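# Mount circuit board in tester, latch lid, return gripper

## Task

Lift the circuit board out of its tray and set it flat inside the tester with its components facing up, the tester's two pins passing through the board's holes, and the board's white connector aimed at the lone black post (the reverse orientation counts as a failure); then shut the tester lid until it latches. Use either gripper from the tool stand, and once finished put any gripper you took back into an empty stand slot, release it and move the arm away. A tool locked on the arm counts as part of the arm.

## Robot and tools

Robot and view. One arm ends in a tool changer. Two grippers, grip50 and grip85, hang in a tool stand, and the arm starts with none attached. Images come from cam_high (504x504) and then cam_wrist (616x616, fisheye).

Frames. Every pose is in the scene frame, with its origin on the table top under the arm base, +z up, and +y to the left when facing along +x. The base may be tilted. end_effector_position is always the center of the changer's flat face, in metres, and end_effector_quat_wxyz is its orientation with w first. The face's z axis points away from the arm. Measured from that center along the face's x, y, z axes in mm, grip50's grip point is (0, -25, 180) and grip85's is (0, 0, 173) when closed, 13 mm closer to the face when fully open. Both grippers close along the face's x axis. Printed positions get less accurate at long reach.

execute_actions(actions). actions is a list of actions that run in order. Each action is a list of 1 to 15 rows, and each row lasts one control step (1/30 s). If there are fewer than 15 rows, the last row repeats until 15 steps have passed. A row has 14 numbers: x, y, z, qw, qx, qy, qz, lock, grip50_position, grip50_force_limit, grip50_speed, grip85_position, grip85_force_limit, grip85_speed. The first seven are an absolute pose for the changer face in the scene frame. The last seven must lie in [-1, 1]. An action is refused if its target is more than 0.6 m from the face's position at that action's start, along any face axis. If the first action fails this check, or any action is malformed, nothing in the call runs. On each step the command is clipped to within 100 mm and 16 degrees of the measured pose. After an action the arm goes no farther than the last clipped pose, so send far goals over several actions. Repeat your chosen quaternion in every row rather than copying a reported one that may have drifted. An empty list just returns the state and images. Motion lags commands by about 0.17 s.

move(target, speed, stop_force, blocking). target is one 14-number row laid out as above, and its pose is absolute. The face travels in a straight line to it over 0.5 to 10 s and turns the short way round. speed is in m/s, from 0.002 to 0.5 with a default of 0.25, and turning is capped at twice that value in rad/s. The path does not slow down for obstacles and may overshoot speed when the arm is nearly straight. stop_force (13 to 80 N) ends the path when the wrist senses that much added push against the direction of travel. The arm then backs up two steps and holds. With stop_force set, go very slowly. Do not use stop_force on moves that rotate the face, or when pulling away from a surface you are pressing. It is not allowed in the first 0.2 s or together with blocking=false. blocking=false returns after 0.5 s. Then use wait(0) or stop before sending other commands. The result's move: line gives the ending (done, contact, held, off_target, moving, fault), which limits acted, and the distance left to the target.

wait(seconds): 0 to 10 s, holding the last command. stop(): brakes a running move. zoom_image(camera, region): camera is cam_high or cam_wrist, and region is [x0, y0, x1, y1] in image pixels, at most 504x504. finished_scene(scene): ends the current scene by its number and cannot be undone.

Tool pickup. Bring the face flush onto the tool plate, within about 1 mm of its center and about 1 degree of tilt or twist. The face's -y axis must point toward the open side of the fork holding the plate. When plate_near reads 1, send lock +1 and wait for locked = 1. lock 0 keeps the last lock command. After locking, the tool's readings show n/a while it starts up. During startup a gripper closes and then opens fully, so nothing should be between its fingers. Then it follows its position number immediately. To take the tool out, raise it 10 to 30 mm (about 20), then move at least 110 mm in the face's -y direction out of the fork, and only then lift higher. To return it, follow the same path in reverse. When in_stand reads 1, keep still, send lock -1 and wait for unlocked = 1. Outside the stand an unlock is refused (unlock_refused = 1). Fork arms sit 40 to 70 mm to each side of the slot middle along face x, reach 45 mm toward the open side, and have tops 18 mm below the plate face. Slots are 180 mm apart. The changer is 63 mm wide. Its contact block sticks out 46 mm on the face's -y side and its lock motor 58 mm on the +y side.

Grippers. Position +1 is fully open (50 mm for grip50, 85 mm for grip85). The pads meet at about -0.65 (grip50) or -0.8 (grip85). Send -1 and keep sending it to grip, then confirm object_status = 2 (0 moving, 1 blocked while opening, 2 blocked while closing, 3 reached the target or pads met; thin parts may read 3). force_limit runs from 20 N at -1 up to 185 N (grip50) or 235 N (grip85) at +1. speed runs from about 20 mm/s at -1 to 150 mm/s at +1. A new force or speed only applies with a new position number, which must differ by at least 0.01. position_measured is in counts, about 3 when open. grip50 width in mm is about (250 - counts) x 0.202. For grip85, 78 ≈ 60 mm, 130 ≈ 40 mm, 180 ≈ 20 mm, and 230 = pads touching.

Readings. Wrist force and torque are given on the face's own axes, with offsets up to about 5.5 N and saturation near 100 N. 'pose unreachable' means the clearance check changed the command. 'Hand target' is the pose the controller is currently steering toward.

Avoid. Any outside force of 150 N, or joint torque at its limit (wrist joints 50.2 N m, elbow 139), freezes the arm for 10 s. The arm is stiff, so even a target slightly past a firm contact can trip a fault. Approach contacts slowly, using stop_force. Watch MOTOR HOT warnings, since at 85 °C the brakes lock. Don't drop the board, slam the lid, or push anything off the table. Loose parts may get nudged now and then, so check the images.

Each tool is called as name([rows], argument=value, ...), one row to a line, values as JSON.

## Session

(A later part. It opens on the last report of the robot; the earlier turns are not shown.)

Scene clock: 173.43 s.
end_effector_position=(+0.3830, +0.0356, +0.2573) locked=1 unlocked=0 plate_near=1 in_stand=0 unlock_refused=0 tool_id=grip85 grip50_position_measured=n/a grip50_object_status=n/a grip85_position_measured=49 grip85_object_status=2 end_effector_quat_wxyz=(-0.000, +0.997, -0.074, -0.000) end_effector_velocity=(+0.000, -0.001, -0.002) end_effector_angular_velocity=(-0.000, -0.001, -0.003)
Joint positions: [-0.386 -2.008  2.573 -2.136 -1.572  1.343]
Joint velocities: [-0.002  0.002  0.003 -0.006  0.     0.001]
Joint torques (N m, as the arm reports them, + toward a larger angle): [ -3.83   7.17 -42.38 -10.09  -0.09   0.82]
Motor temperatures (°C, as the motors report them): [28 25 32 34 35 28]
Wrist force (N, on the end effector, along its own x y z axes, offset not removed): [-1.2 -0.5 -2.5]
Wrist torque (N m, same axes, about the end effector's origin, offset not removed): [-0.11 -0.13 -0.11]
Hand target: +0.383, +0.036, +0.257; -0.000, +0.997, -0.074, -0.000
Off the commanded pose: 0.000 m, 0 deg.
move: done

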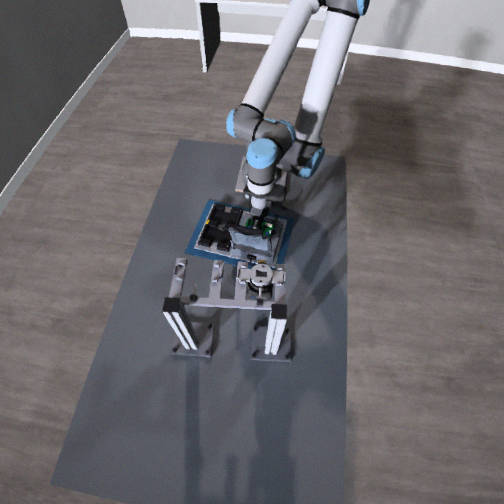

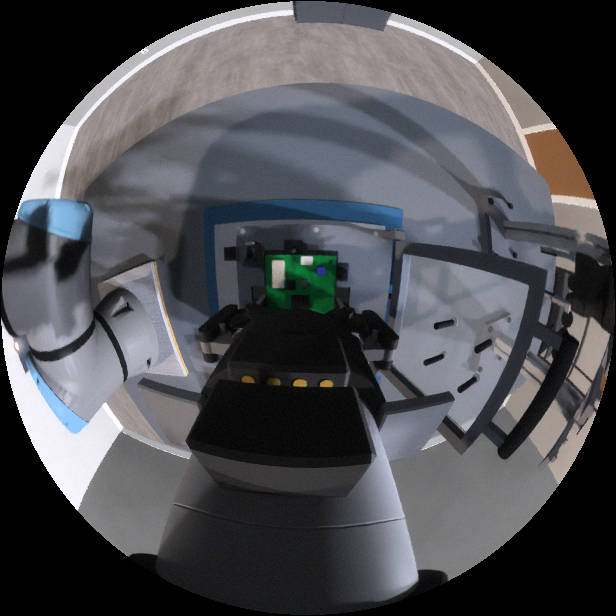

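move(target=[0.3832,0.0364,0.2555,0,0.9973,-0.0741,0,1,0,0,0,-1,-0.5,-0.8], speed=0.004)

zoom_image(camera="cam_wrist", region=[300,240,360,280])

Scene clock: 177.70 s.
end_effector_position=(+0.3832, +0.0363, +0.2556) locked=1 unlocked=0 plate_near=1 in_stand=0 unlock_refused=0 tool_id=grip85 grip50_position_measured=n/a grip50_object_status=n/a grip85_position_measured=49 grip85_object_status=2 end_effector_quat_wxyz=(-0.000, +0.997, -0.074, -0.000) end_effector_velocity=(+0.000, +0.001, -0.001) end_effector_angular_velocity=(-0.000, -0.000, +0.001)
Joint positions: [-0.384 -2.005  2.575 -2.141 -1.572  1.345]
Joint velocities: [ 0.002  0.001  0.001 -0.003  0.     0.001]
Joint torques (N m, as the arm reports them, + toward a larger angle): [  5.96   5.06 -43.24 -10.14  -1.35   3.15]
Motor temperatures (°C, as the motors report them): [28 25 32 34 35 28]
Wrist force (N, on the end effector, along its own x y z axes, offset not removed): [-1.4 -1.1 -2.5]
Wrist torque (N m, same axes, about the end effector's origin, offset not removed): [-0.07 -0.20 -0.18]
Hand target: +0.383, +0.036, +0.256; +0.000, +0.997, -0.074, +0.000
Off the commanded pose: 0.000 m, 0 deg.
move: done

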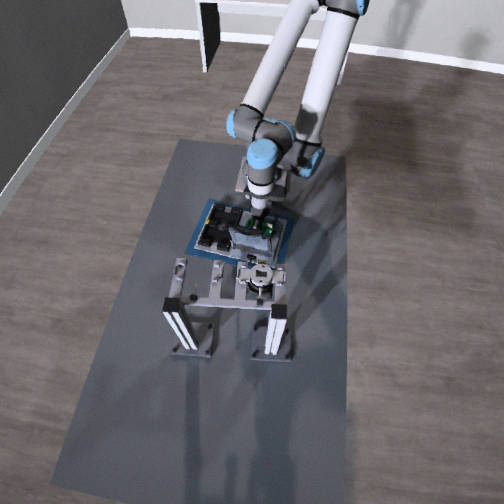

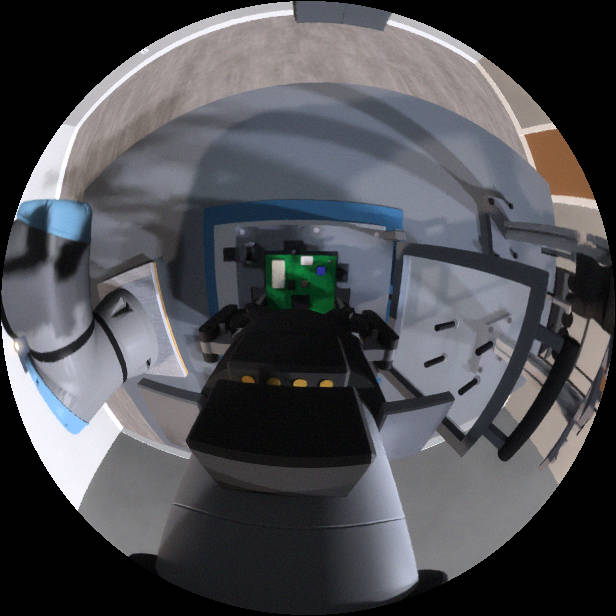

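Region (300, 240, 360, 280) of cam_wrist's 616x616 image, scaled by 8.400, with more detail than that image has.

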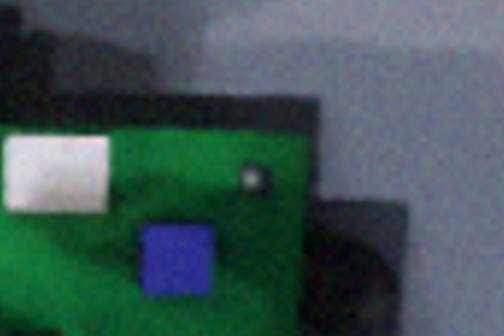

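Well aligned.

move(target=[0.3832,0.0364,0.246,0,0.9973,-0.0741,0,1,0,0,0,-1,-0.5,-0.8], speed=0.004, stop_force=13)

zoom_image(camera="cam_wrist", region=[250,220,370,300])

Scene clock: 181.67 s.
end_effector_position=(+0.3831, +0.0364, +0.2525) locked=1 unlocked=0 plate_near=1 in_stand=0 unlock_refused=0 tool_id=grip85 grip50_position_measured=n/a grip50_object_status=n/a grip85_position_measured=49 grip85_object_status=2 end_effector_quat_wxyz=(+0.000, +0.997, -0.074, -0.000) end_effector_velocity=(-0.000, +0.000, +0.001) end_effector_angular_velocity=(+0.000, +0.001, -0.002)
Joint positions: [-0.384 -1.999  2.579 -2.15  -1.572  1.346]
Joint velocities: [ 0.    -0.002 -0.001  0.004 -0.     0.002]
Joint torques (N m, as the arm reports them, + toward a larger angle): [  9.87 -27.83 -59.09  -3.98   1.99   2.44]
Motor temperatures (°C, as the motors report them): [28 25 32 34 35 28]
Wrist force (N, on the end effector, along its own x y z axes, offset not removed): [-7.9 9.2 -5.3]
Wrist torque (N m, same axes, about the end effector's origin, offset not removed): [-1.27 -1.05 -0.21]
Hand target: +0.383, +0.036, +0.253; +0.000, +0.997, -0.074, -0.000
Off the commanded pose: 0.007 m, 0 deg.
move: contact

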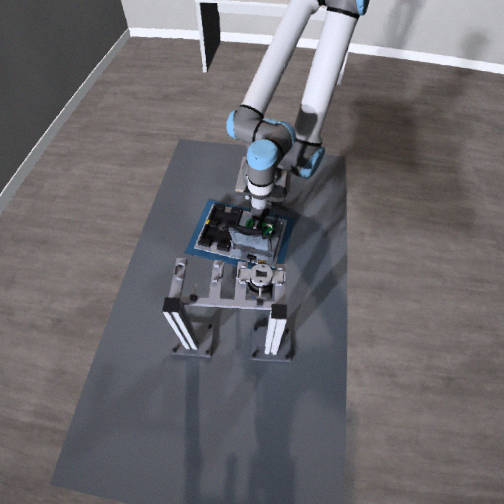

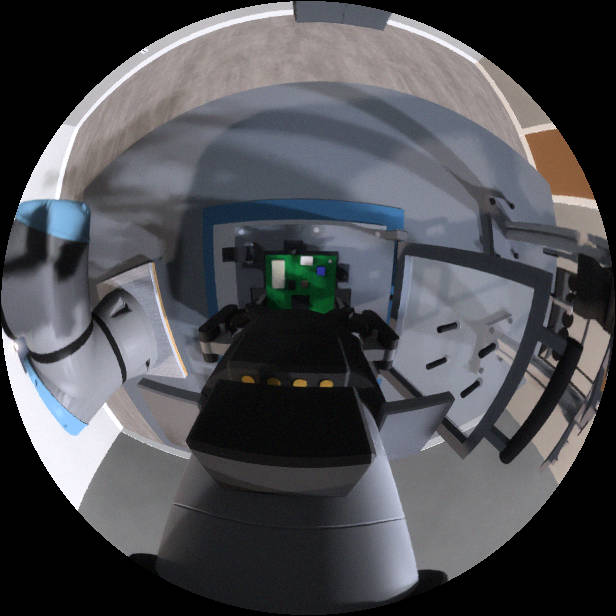

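Region (250, 220, 370, 300) of cam_wrist's 616x616 image, scaled by 4.200, with more detail than that image has.

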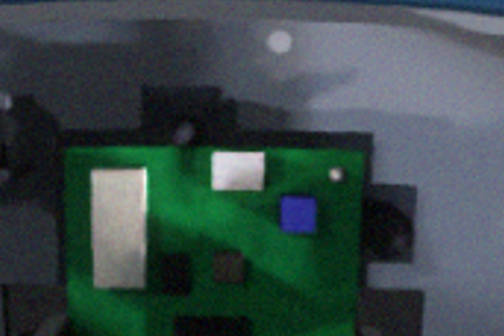

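move(target=[0.3828,0.0360,0.2532,0,0.9973,-0.0741,0,1,0,0,0,-1,-0.5,-0.8], speed=0.003)

move(target=[0.3828,0.0360,0.246,0,0.9973,-0.0741,0,1,0,0,0,-1,-0.5,-0.8], speed=0.004, stop_force=13)

Scene clock: 189.23 s.
end_effector_position=(+0.3829, +0.0360, +0.2532) locked=1 unlocked=0 plate_near=1 in_stand=0 unlock_refused=0 tool_id=grip85 grip50_position_measured=n/a grip50_object_status=n/a grip85_position_measured=49 grip85_object_status=2 end_effector_quat_wxyz=(-0.000, +0.997, -0.074, +0.000) end_effector_velocity=(-0.000, -0.001, +0.000) end_effector_angular_velocity=(-0.000, -0.001, -0.002)
Joint positions: [-0.385 -2.002  2.579 -2.148 -1.572  1.344]
Joint velocities: [-0.002 -0.001  0.     0.     0.    -0.   ]
Joint torques (N m, as the arm reports them, + toward a larger angle): [ -8.5  -24.32 -45.43  -4.05   0.32  -2.32]
Motor temperatures (°C, as the motors report them): [28 25 32 34 35 28]
Wrist force (N, on the end effector, along its own x y z axes, offset not removed): [0.0 1.5 0.2]
Wrist torque (N m, same axes, about the end effector's origin, offset not removed): [0.09 -0.26 -0.14]
Hand target: +0.383, +0.036, +0.253; -0.000, +0.997, -0.074, -0.000
Off the commanded pose: 0.000 m, 0 deg.
move: done

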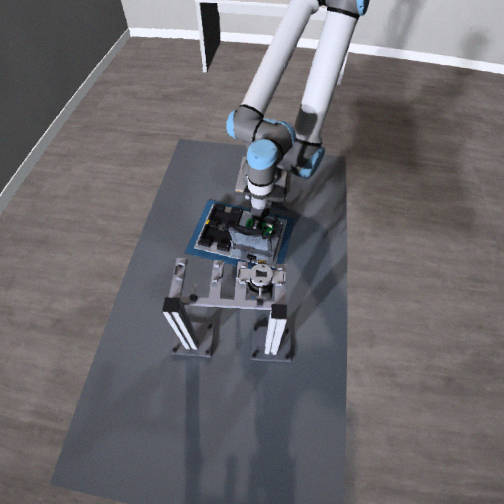

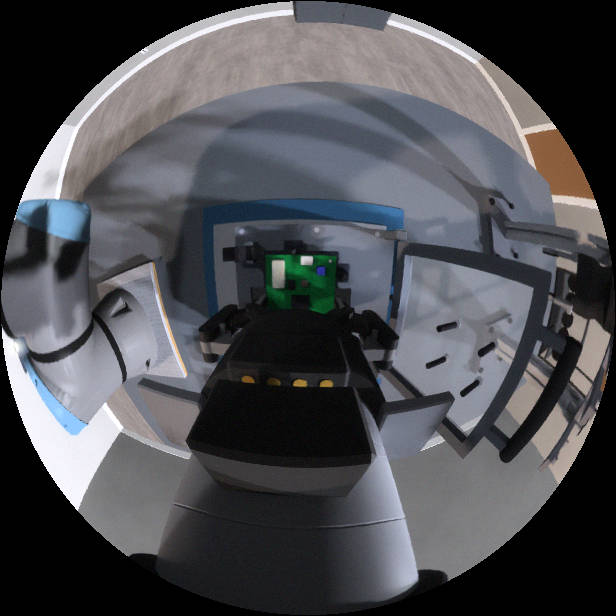

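Scene clock: 191.00 s.
end_effector_position=(+0.3828, +0.0360, +0.2477) locked=1 unlocked=0 plate_near=1 in_stand=0 unlock_refused=0 tool_id=grip85 grip50_position_measured=n/a grip50_object_status=n/a grip85_position_measured=49 grip85_object_status=2 end_effector_quat_wxyz=(-0.000, +0.997, -0.074, -0.000) end_effector_velocity=(-0.000, -0.001, +0.001) end_effector_angular_velocity=(+0.000, +0.001, -0.002)
Joint positions: [-0.386 -1.992  2.586 -2.164 -1.572  1.344]
Joint velocities: [-0.002 -0.002 -0.002  0.005  0.    -0.   ]
Joint torques (N m, as the arm reports them, + toward a larger angle): [-13.23 -17.87 -50.51  -3.22  -1.95  -2.47]
Motor temperatures (°C, as the motors report them): [28 25 32 34 35 28]
Wrist force (N, on the end effector, along its own x y z axes, offset not removed): [-10.5 -4.1 -27.7]
Wrist torque (N m, same axes, about the end effector's origin, offset not removed): [0.29 -1.93 -0.33]
Hand target: +0.383, +0.036, +0.248; -0.000, +0.997, -0.074, +0.000
Off the commanded pose: 0.002 m, 0 deg.
move: contact

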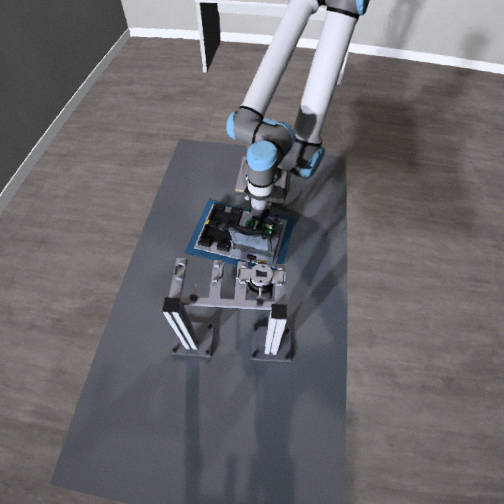

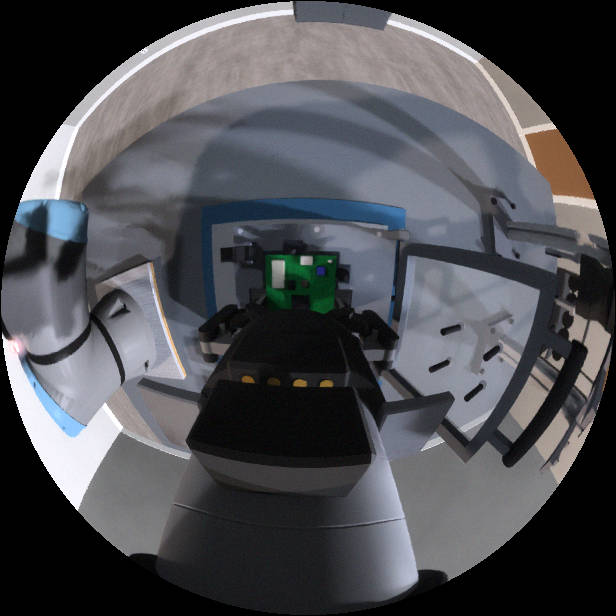

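move(target=[0.3827,0.0360,0.2481,0,0.9973,-0.0741,0,1,0,0,0,1,-0.5,-0.5], speed=0.003)

move(target=[0.3827,0.0360,0.28,0,0.9973,-0.0741,0,1,0,0,0,1,-0.5,-0.5], speed=0.05)

move(target=[0.40,0.01,0.49,0,0.9973,-0.0741,0,1,0,0,0,-1,-1,0.5], speed=0.25)

zoom_image(camera="cam_wrist", region=[240,220,360,320])

move(target=[0.5529,0.0105,0.49,0,0.9973,-0.0741,0,1,0,0,0,-1,-1,0.5], speed=0.25)

zoom_image(camera="cam_wrist", region=[200,200,360,330])

Scene clock: 205.43 s.
end_effector_position=(+0.3827, +0.0360, +0.2481) locked=1 unlocked=0 plate_near=1 in_stand=0 unlock_refused=0 tool_id=grip85 grip50_position_measured=n/a grip50_object_status=n/a grip85_position_measured=3 grip85_object_status=0 end_effector_quat_wxyz=(-0.000, +0.997, -0.074, +0.000) end_effector_velocity=(-0.000, +0.000, -0.000) end_effector_angular_velocity=(+0.000, +0.001, +0.001)
Joint positions: [-0.386 -1.993  2.585 -2.163 -1.572  1.344]
Joint velocities: [ 0.001  0.001  0.    -0.    -0.    -0.001]
Joint torques (N m, as the arm reports them, + toward a larger angle): [-10.55 -28.99 -58.62  -3.59  -0.09  -2.32]
Motor temperatures (°C, as the motors report them): [28 25 32 34 35 28]
Wrist force (N, on the end effector, along its own x y z axes, offset not removed): [0.7 -2.4 -2.5]
Wrist torque (N m, same axes, about the end effector's origin, offset not removed): [-0.11 -0.37 -0.12]
Hand target: +0.383, +0.036, +0.248; -0.000, +0.997, -0.074, +0.000
Off the commanded pose: 0.000 m, 0 deg.
move: done

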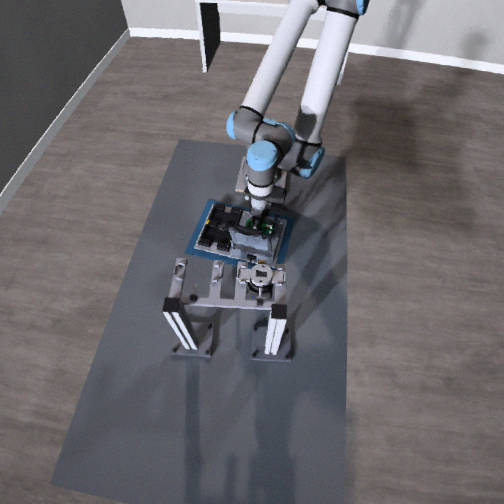

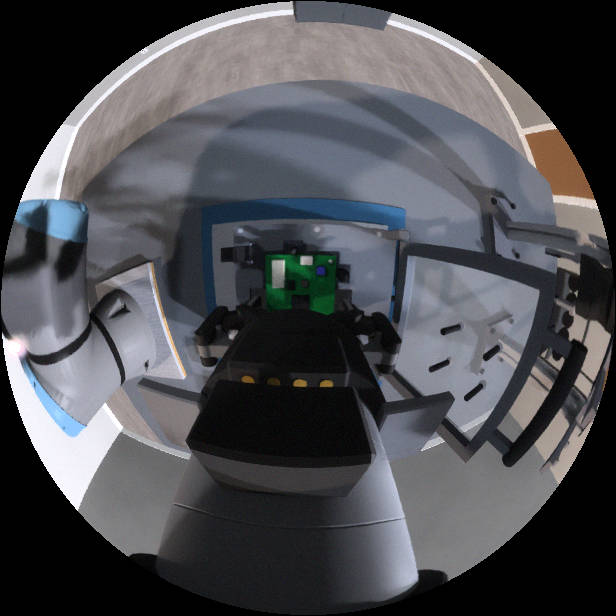

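Scene clock: 206.50 s.
end_effector_position=(+0.3827, +0.0360, +0.2797) locked=1 unlocked=0 plate_near=1 in_stand=0 unlock_refused=0 tool_id=grip85 grip50_position_measured=n/a grip50_object_status=n/a grip85_position_measured=3 grip85_object_status=3 end_effector_quat_wxyz=(+0.000, +0.997, -0.074, +0.000) end_effector_velocity=(+0.000, -0.001, +0.002) end_effector_angular_velocity=(-0.000, +0.000, -0.001)
Joint positions: [-0.386 -2.042  2.543 -2.072 -1.572  1.344]
Joint velocities: [-0.001 -0.003 -0.004  0.007 -0.    -0.001]
Joint torques (N m, as the arm reports them, + toward a larger angle): [ -5.48 -27.67 -60.67  -3.26  -1.58  -2.46]
Motor temperatures (°C, as the motors report them): [28 25 32 34 35 28]
Wrist force (N, on the end effector, along its own x y z axes, offset not removed): [-1.5 -1.9 -2.5]
Wrist torque (N m, same axes, about the end effector's origin, offset not removed): [-0.15 -0.20 -0.06]
Hand target: +0.383, +0.036, +0.280; +0.000, +0.997, -0.074, +0.000
Off the commanded pose: 0.000 m, 0 deg.
move: done

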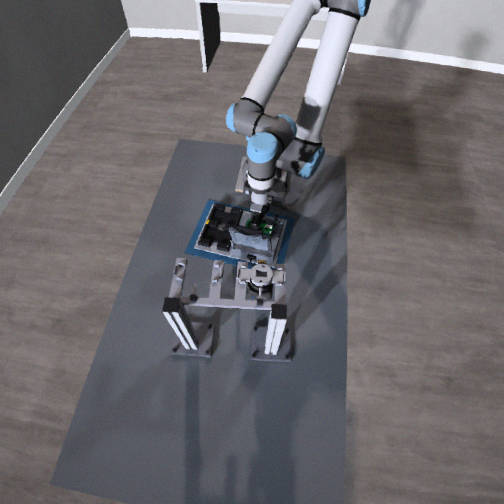

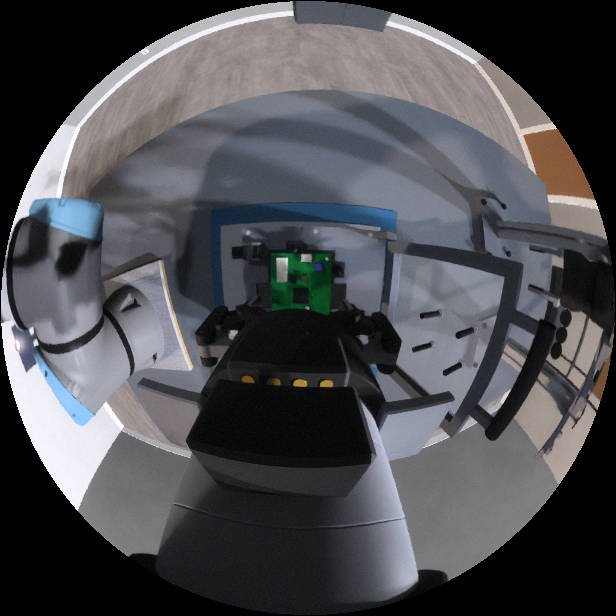

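Scene clock: 208.03 s.
end_effector_position=(+0.4001, +0.0100, +0.4897) locked=1 unlocked=0 plate_near=1 in_stand=0 unlock_refused=0 tool_id=grip85 grip50_position_measured=n/a grip50_object_status=n/a grip85_position_measured=231 grip85_object_status=3 end_effector_quat_wxyz=(-0.000, +0.997, -0.074, +0.000) end_effector_velocity=(+0.000, -0.001, +0.002) end_effector_angular_velocity=(+0.000, +0.001, -0.001)
Joint positions: [-0.434 -2.139  2.2   -1.632 -1.572  1.296]
Joint velocities: [-0.002  0.    -0.004  0.005  0.    -0.001]
Joint torques (N m, as the arm reports them, + toward a larger angle): [-12.46   6.56 -67.76  -4.1    1.4   -3.37]
Motor temperatures (°C, as the motors report them): [28 25 32 34 35 28]
Wrist force (N, on the end effector, along its own x y z axes, offset not removed): [-0.5 -2.0 -1.7]
Wrist torque (N m, same axes, about the end effector's origin, offset not removed): [-0.07 -0.26 -0.14]
Hand target: +0.400, +0.010, +0.490; -0.000, +0.997, -0.074, -0.000
Off the commanded pose: 0.000 m, 0 deg.
move: done

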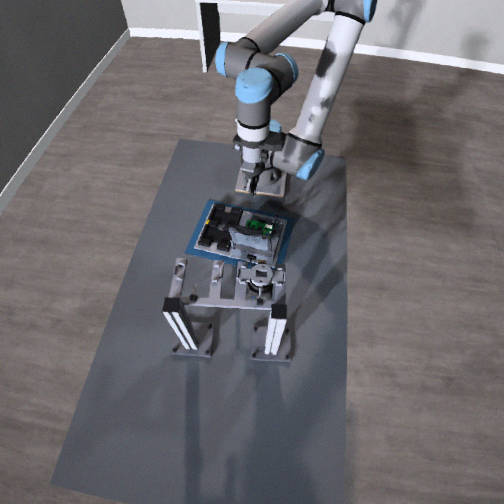

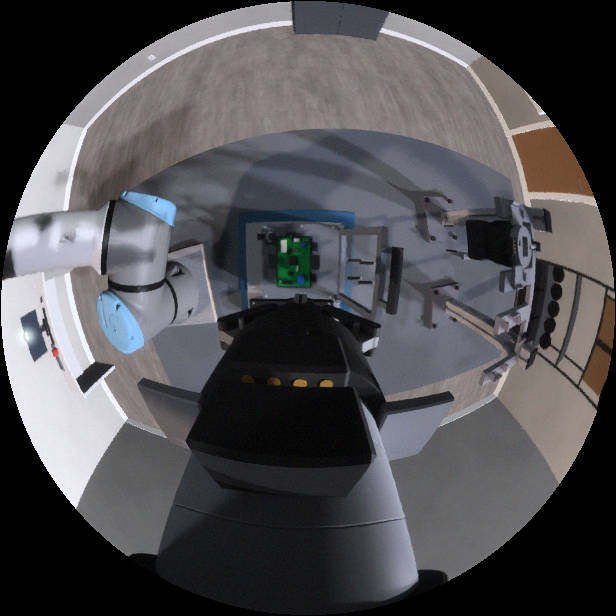

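Region (240, 220, 360, 320) of cam_wrist's 616x616 image, scaled by 4.200, with more detail than that image has.

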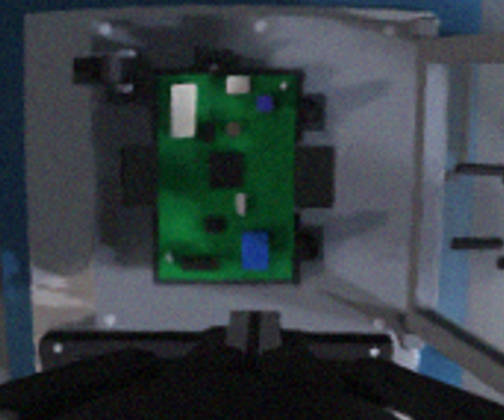

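Scene clock: 209.33 s.
end_effector_position=(+0.5525, +0.0104, +0.4901) locked=1 unlocked=0 plate_near=1 in_stand=0 unlock_refused=0 tool_id=grip85 grip50_position_measured=n/a grip50_object_status=n/a grip85_position_measured=231 grip85_object_status=3 end_effector_quat_wxyz=(+0.000, +0.997, -0.074, +0.000) end_effector_velocity=(+0.003, -0.000, +0.000) end_effector_angular_velocity=(+0.000, +0.000, -0.000)
Joint positions: [-0.311 -1.828  2.023 -1.766 -1.572  1.419]
Joint velocities: [ 0.002  0.006 -0.004 -0.001  0.     0.002]
Joint torques (N m, as the arm reports them, + toward a larger angle): [  8.17 -25.25 -67.39 -10.22  -2.28   3.83]
Motor temperatures (°C, as the motors report them): [28 25 32 34 35 28]
Wrist force (N, on the end effector, along its own x y z axes, offset not removed): [-0.7 0.6 -1.6]
Wrist torque (N m, same axes, about the end effector's origin, offset not removed): [0.09 -0.16 -0.12]
Hand target: +0.553, +0.010, +0.490; +0.000, +0.997, -0.074, +0.000
Off the commanded pose: 0.000 m, 0 deg.
move: done

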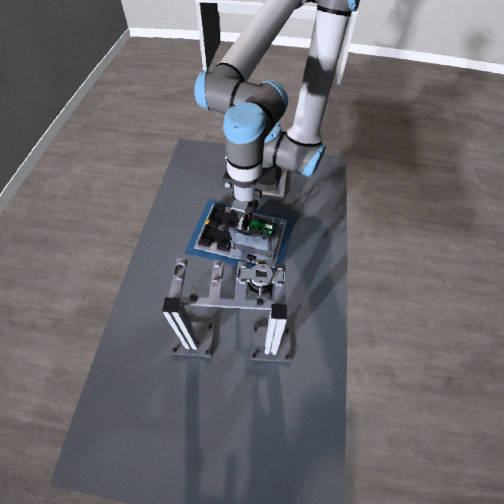

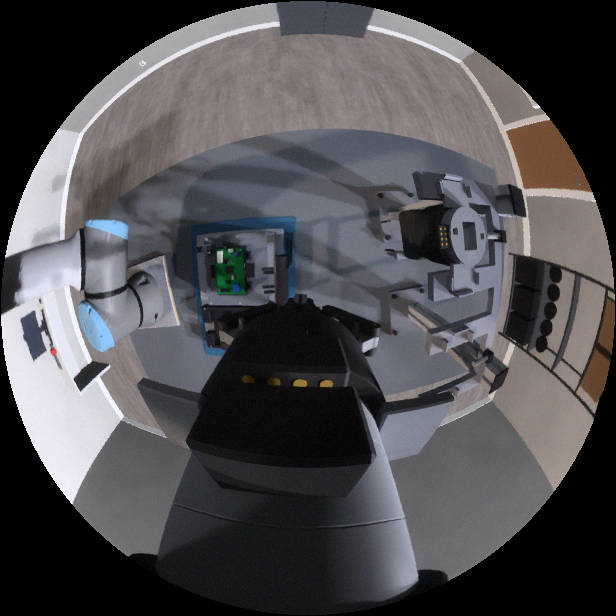

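Region (200, 200, 360, 330) of cam_wrist's 616x616 image, scaled by 3.150, with more detail than that image has; it fills the top 410 rows of this view, and the rest is white.

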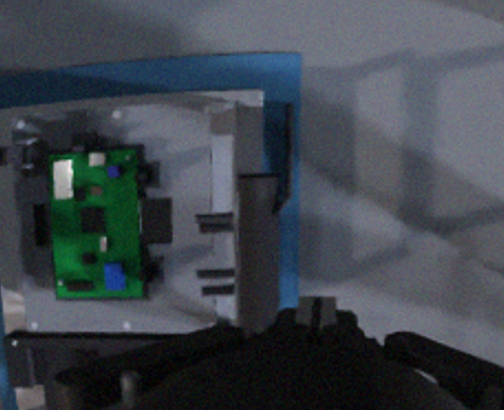

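move(target=[0.5529,0.0105,0.453,0,0.9973,-0.0741,0,1,0,0,0,-1,-1,0.5], speed=0.04, stop_force=20)

move(target=[0.4975,0.0188,0.457,0,0.9973,-0.0741,0,1,0,0,0,-1,-1,0.5], speed=0.025, stop_force=25)

zoom_image(camera="cam_wrist", region=[200,200,360,330])

Scene clock: 217.97 s.
end_effector_position=(+0.5529, +0.0105, +0.4533) locked=1 unlocked=0 plate_near=1 in_stand=0 unlock_refused=0 tool_id=grip85 grip50_position_measured=n/a grip50_object_status=n/a grip85_position_measured=231 grip85_object_status=3 end_effector_quat_wxyz=(+0.000, +0.997, -0.074, -0.000) end_effector_velocity=(+0.000, -0.001, -0.003) end_effector_angular_velocity=(+0.000, +0.001, -0.002)
Joint positions: [-0.311 -1.812  2.077 -1.836 -1.572  1.419]
Joint velocities: [-0.001  0.002  0.004 -0.005 -0.     0.   ]
Joint torques (N m, as the arm reports them, + toward a larger angle): [  9.14 -28.09 -50.5  -10.97   1.59   3.57]
Motor temperatures (°C, as the motors report them): [28 25 32 34 35 28]
Wrist force (N, on the end effector, along its own x y z axes, offset not removed): [-0.2 -2.3 -2.7]
Wrist torque (N m, same axes, about the end effector's origin, offset not removed): [-0.11 -0.27 -0.09]
Hand target: +0.553, +0.011, +0.453; +0.000, +0.997, -0.074, -0.000
Off the commanded pose: 0.000 m, 0 deg.
move: done

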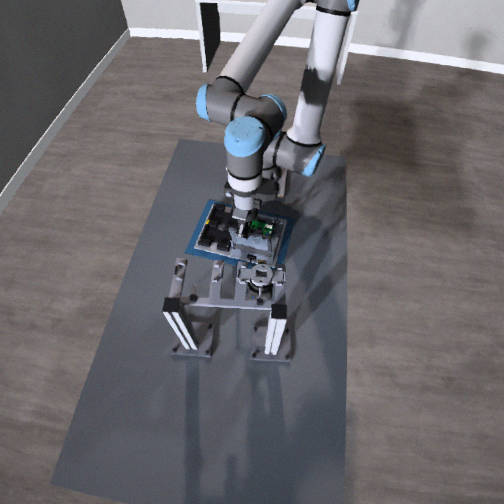

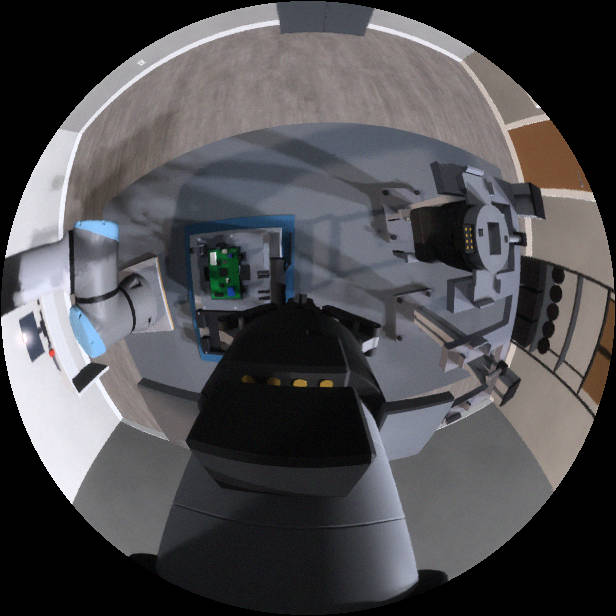

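Scene clock: 220.53 s.
end_effector_position=(+0.4979, +0.0188, +0.4569) locked=1 unlocked=0 plate_near=1 in_stand=0 unlock_refused=0 tool_id=grip85 grip50_position_measured=n/a grip50_object_status=n/a grip85_position_measured=231 grip85_object_status=3 end_effector_quat_wxyz=(-0.000, +0.997, -0.074, -0.000) end_effector_velocity=(-0.003, +0.001, +0.000) end_effector_angular_velocity=(+0.000, -0.000, +0.000)
Joint positions: [-0.329 -1.921  2.145 -1.795 -1.572  1.401]
Joint velocities: [-0.001 -0.006  0.003  0.002  0.    -0.001]
Joint torques (N m, as the arm reports them, + toward a larger angle): [ -7.3  -54.74 -47.75  -2.89   1.22  -3.47]
Motor temperatures (°C, as the motors report them): [28 25 32 34 35 28]
Wrist force (N, on the end effector, along its own x y z axes, offset not removed): [0.6 0.3 -0.2]
Wrist torque (N m, same axes, about the end effector's origin, offset not removed): [-0.01 0.34 -0.17]
Hand target: +0.498, +0.019, +0.457; -0.000, +0.997, -0.074, -0.000
Off the commanded pose: 0.000 m, 0 deg.
move: done

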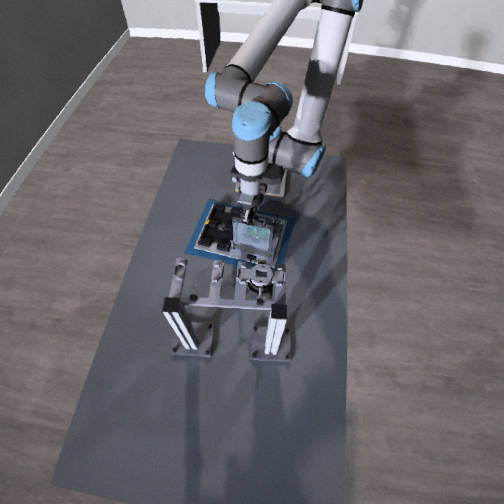

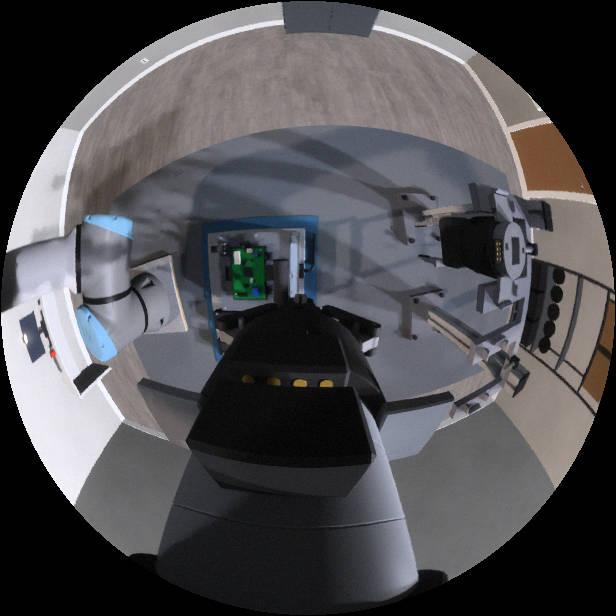

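Region (200, 200, 360, 330) of cam_wrist's 616x616 image, scaled by 3.150, with more detail than that image has; it fills the top 410 rows of this view, and the rest is white.

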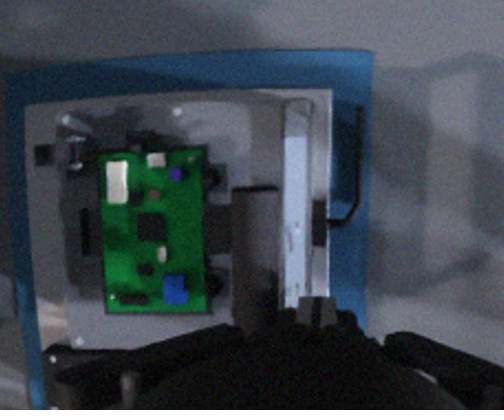

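move(target=[0.455,0.0252,0.452,0,0.9973,-0.0741,0,1,0,0,0,-1,-1,0.5], speed=0.04, stop_force=25)

move(target=[0.4115,0.0317,0.435,0,0.9973,-0.0741,0,1,0,0,0,-1,-1,0.5], speed=0.04, stop_force=25)

zoom_image(camera="cam_wrist", region=[220,200,380,330])

Scene clock: 226.23 s.
end_effector_position=(+0.4553, +0.0252, +0.4520) locked=1 unlocked=0 plate_near=1 in_stand=0 unlock_refused=0 tool_id=grip85 grip50_position_measured=n/a grip50_object_status=n/a grip85_position_measured=231 grip85_object_status=3 end_effector_quat_wxyz=(-0.000, +0.997, -0.074, -0.000) end_effector_velocity=(-0.003, +0.001, -0.000) end_effector_angular_velocity=(-0.000, -0.000, +0.000)
Joint positions: [-0.346 -2.007  2.203 -1.768 -1.572  1.384]
Joint velocities: [-0.001 -0.005  0.004  0.002 -0.    -0.001]
Joint torques (N m, as the arm reports them, + toward a larger angle): [ -9.61 -37.67 -46.7   -2.93  -1.09  -2.1 ]
Motor temperatures (°C, as the motors report them): [28 25 32 34 35 28]
Wrist force (N, on the end effector, along its own x y z axes, offset not removed): [2.0 -2.2 -0.8]
Wrist torque (N m, same axes, about the end effector's origin, offset not removed): [-0.12 0.13 -0.13]
Hand target: +0.455, +0.025, +0.452; -0.000, +0.997, -0.074, -0.000
Off the commanded pose: 0.000 m, 0 deg.
move: done

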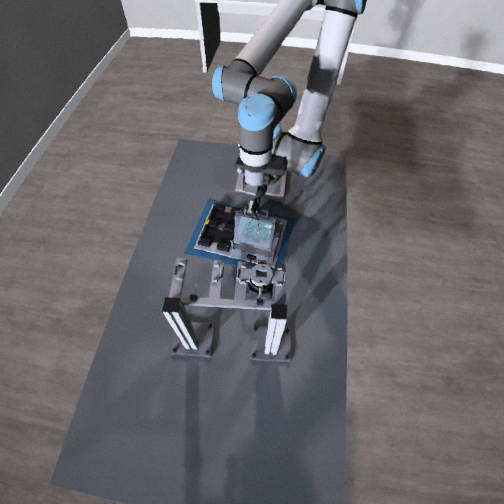

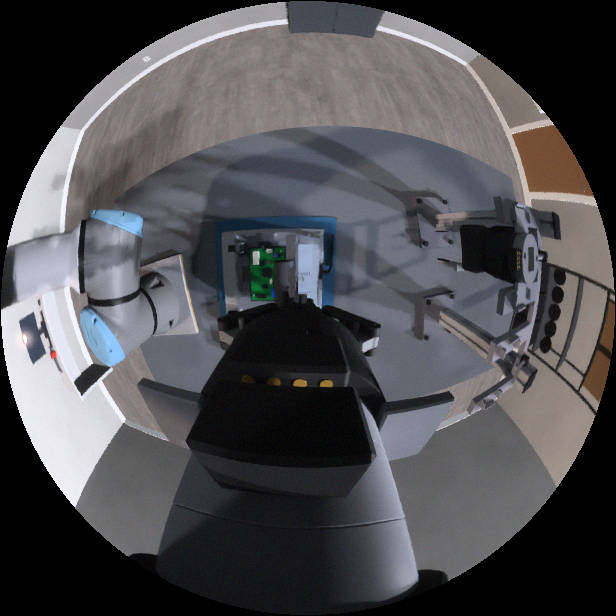

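Scene clock: 227.83 s.
end_effector_position=(+0.4118, +0.0317, +0.4351) locked=1 unlocked=0 plate_near=1 in_stand=0 unlock_refused=0 tool_id=grip85 grip50_position_measured=n/a grip50_object_status=n/a grip85_position_measured=231 grip85_object_status=3 end_effector_quat_wxyz=(-0.000, +0.997, -0.074, -0.000) end_effector_velocity=(-0.002, +0.000, -0.001) end_effector_angular_velocity=(+0.000, -0.000, +0.000)
Joint positions: [-0.367 -2.096  2.278 -1.753 -1.572  1.362]
Joint velocities: [-0.001 -0.005  0.004  0.001  0.    -0.001]
Joint torques (N m, as the arm reports them, + toward a larger angle): [-10.01 -29.27 -51.14  -2.69  -1.65  -2.57]
Motor temperatures (°C, as the motors report them): [28 25 32 34 35 28]
Wrist force (N, on the end effector, along its own x y z axes, offset not removed): [1.1 -2.0 -2.4]
Wrist torque (N m, same axes, about the end effector's origin, offset not removed): [-0.09 -0.01 -0.20]
Hand target: +0.412, +0.032, +0.435; -0.000, +0.997, -0.074, -0.000
Off the commanded pose: 0.000 m, 0 deg.
move: done

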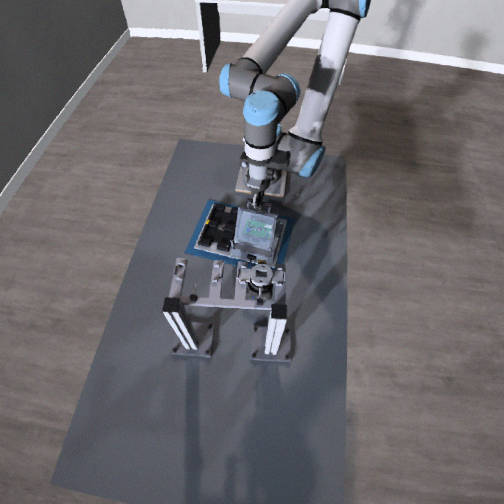

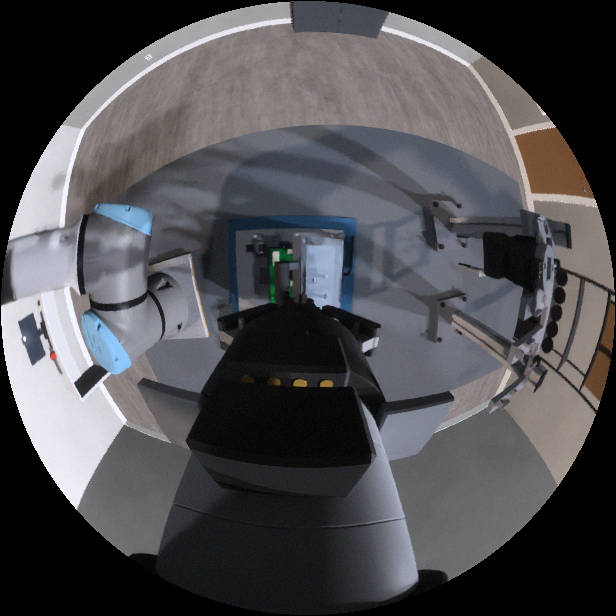

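Region (220, 200, 380, 330) of cam_wrist's 616x616 image, scaled by 3.150, with more detail than that image has; it fills the top 410 rows of this view, and the rest is white.

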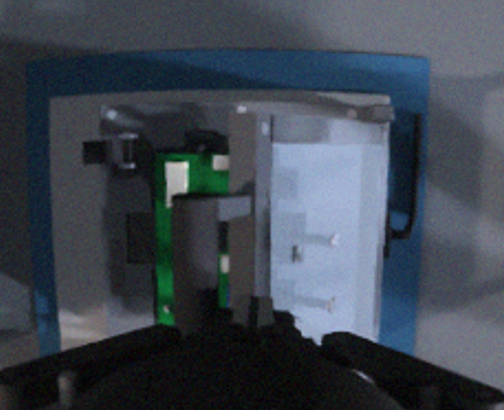

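move(target=[0.3699,0.0379,0.409,0,0.9973,-0.0741,0,1,0,0,0,-1,-1,0.5], speed=0.035, stop_force=25)

move(target=[0.3353,0.0431,0.376,0,0.9973,-0.0741,0,1,0,0,0,-1,-1,0.5], speed=0.03, stop_force=25)

zoom_image(camera="cam_wrist", region=[220,200,380,330])

Scene clock: 235.63 s.
end_effector_position=(+0.3702, +0.0379, +0.4091) locked=1 unlocked=0 plate_near=1 in_stand=0 unlock_refused=0 tool_id=grip85 grip50_position_measured=n/a grip50_object_status=n/a grip85_position_measured=231 grip85_object_status=3 end_effector_quat_wxyz=(-0.000, +0.997, -0.074, -0.000) end_effector_velocity=(-0.002, +0.000, -0.001) end_effector_angular_velocity=(+0.000, +0.000, +0.000)
Joint positions: [-0.394 -2.186  2.361 -1.746 -1.572  1.336]
Joint velocities: [-0.002 -0.005  0.004  0.001  0.    -0.002]
Joint torques (N m, as the arm reports them, + toward a larger angle): [-17.24 -17.46 -48.88  -2.7   -1.47  -2.37]
Motor temperatures (°C, as the motors report them): [28 25 32 34 35 28]
Wrist force (N, on the end effector, along its own x y z axes, offset not removed): [2.3 -0.7 -0.8]
Wrist torque (N m, same axes, about the end effector's origin, offset not removed): [-0.03 -0.18 -0.13]
Hand target: +0.370, +0.038, +0.409; -0.000, +0.997, -0.074, -0.000
Off the commanded pose: 0.000 m, 0 deg.
move: done

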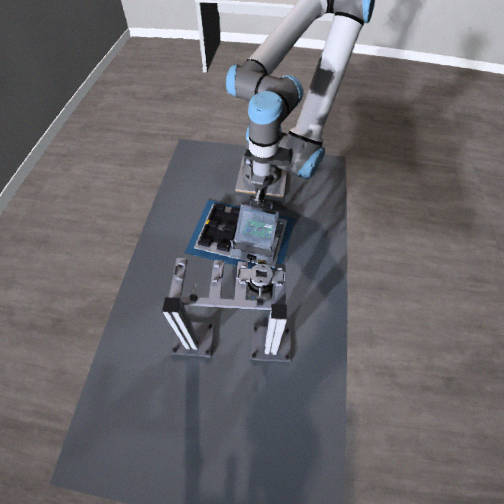

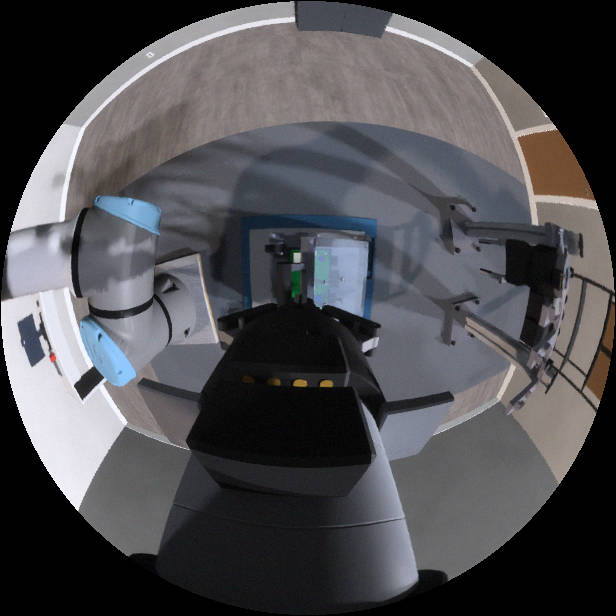

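Scene clock: 237.60 s.
end_effector_position=(+0.3356, +0.0431, +0.3762) locked=1 unlocked=0 plate_near=1 in_stand=0 unlock_refused=0 tool_id=grip85 grip50_position_measured=n/a grip50_object_status=n/a grip85_position_measured=231 grip85_object_status=3 end_effector_quat_wxyz=(+0.000, +0.997, -0.074, +0.000) end_effector_velocity=(-0.002, +0.001, -0.002) end_effector_angular_velocity=(+0.000, +0.001, +0.003)
Joint positions: [-0.422 -2.265  2.446 -1.753 -1.572  1.308]
Joint velocities: [-0.001 -0.004  0.004  0.     0.    -0.003]
Joint torques (N m, as the arm reports them, + toward a larger angle): [ -7.94 -15.73 -47.98  -6.91  -1.61  -2.15]
Motor temperatures (°C, as the motors report them): [28 25 32 34 35 28]
Wrist force (N, on the end effector, along its own x y z axes, offset not removed): [0.0 0.3 -2.2]
Wrist torque (N m, same axes, about the end effector's origin, offset not removed): [-0.02 0.06 -0.12]
Hand target: +0.335, +0.043, +0.376; -0.000, +0.997, -0.074, -0.000
Off the commanded pose: 0.000 m, 0 deg.
move: done

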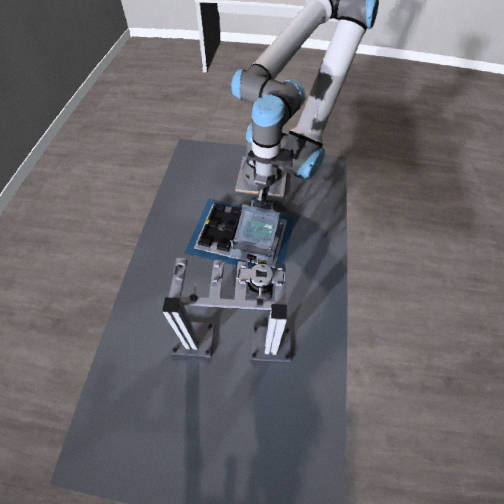

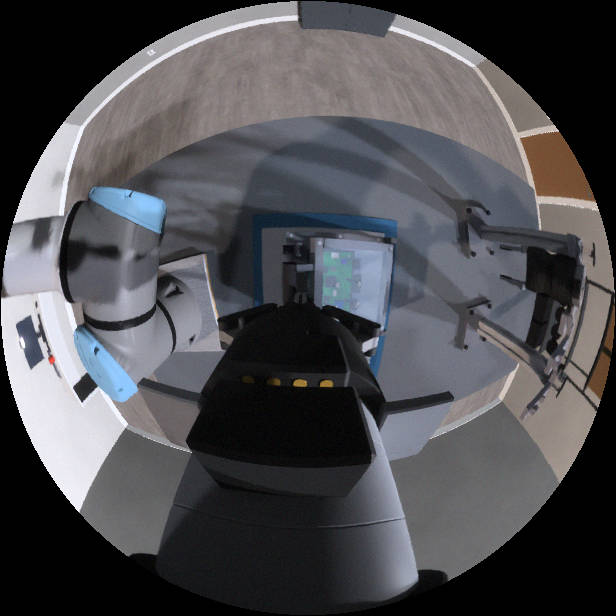

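Region (220, 200, 380, 330) of cam_wrist's 616x616 image, scaled by 3.150, with more detail than that image has; it fills the top 410 rows of this view, and the rest is white.

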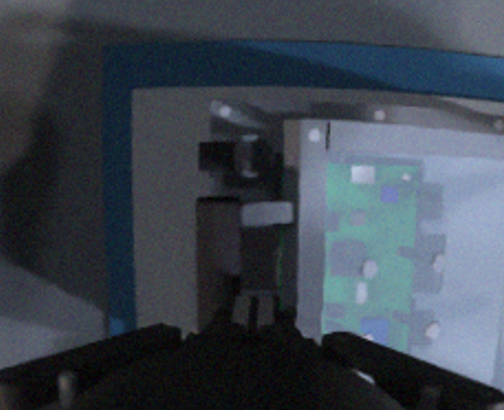

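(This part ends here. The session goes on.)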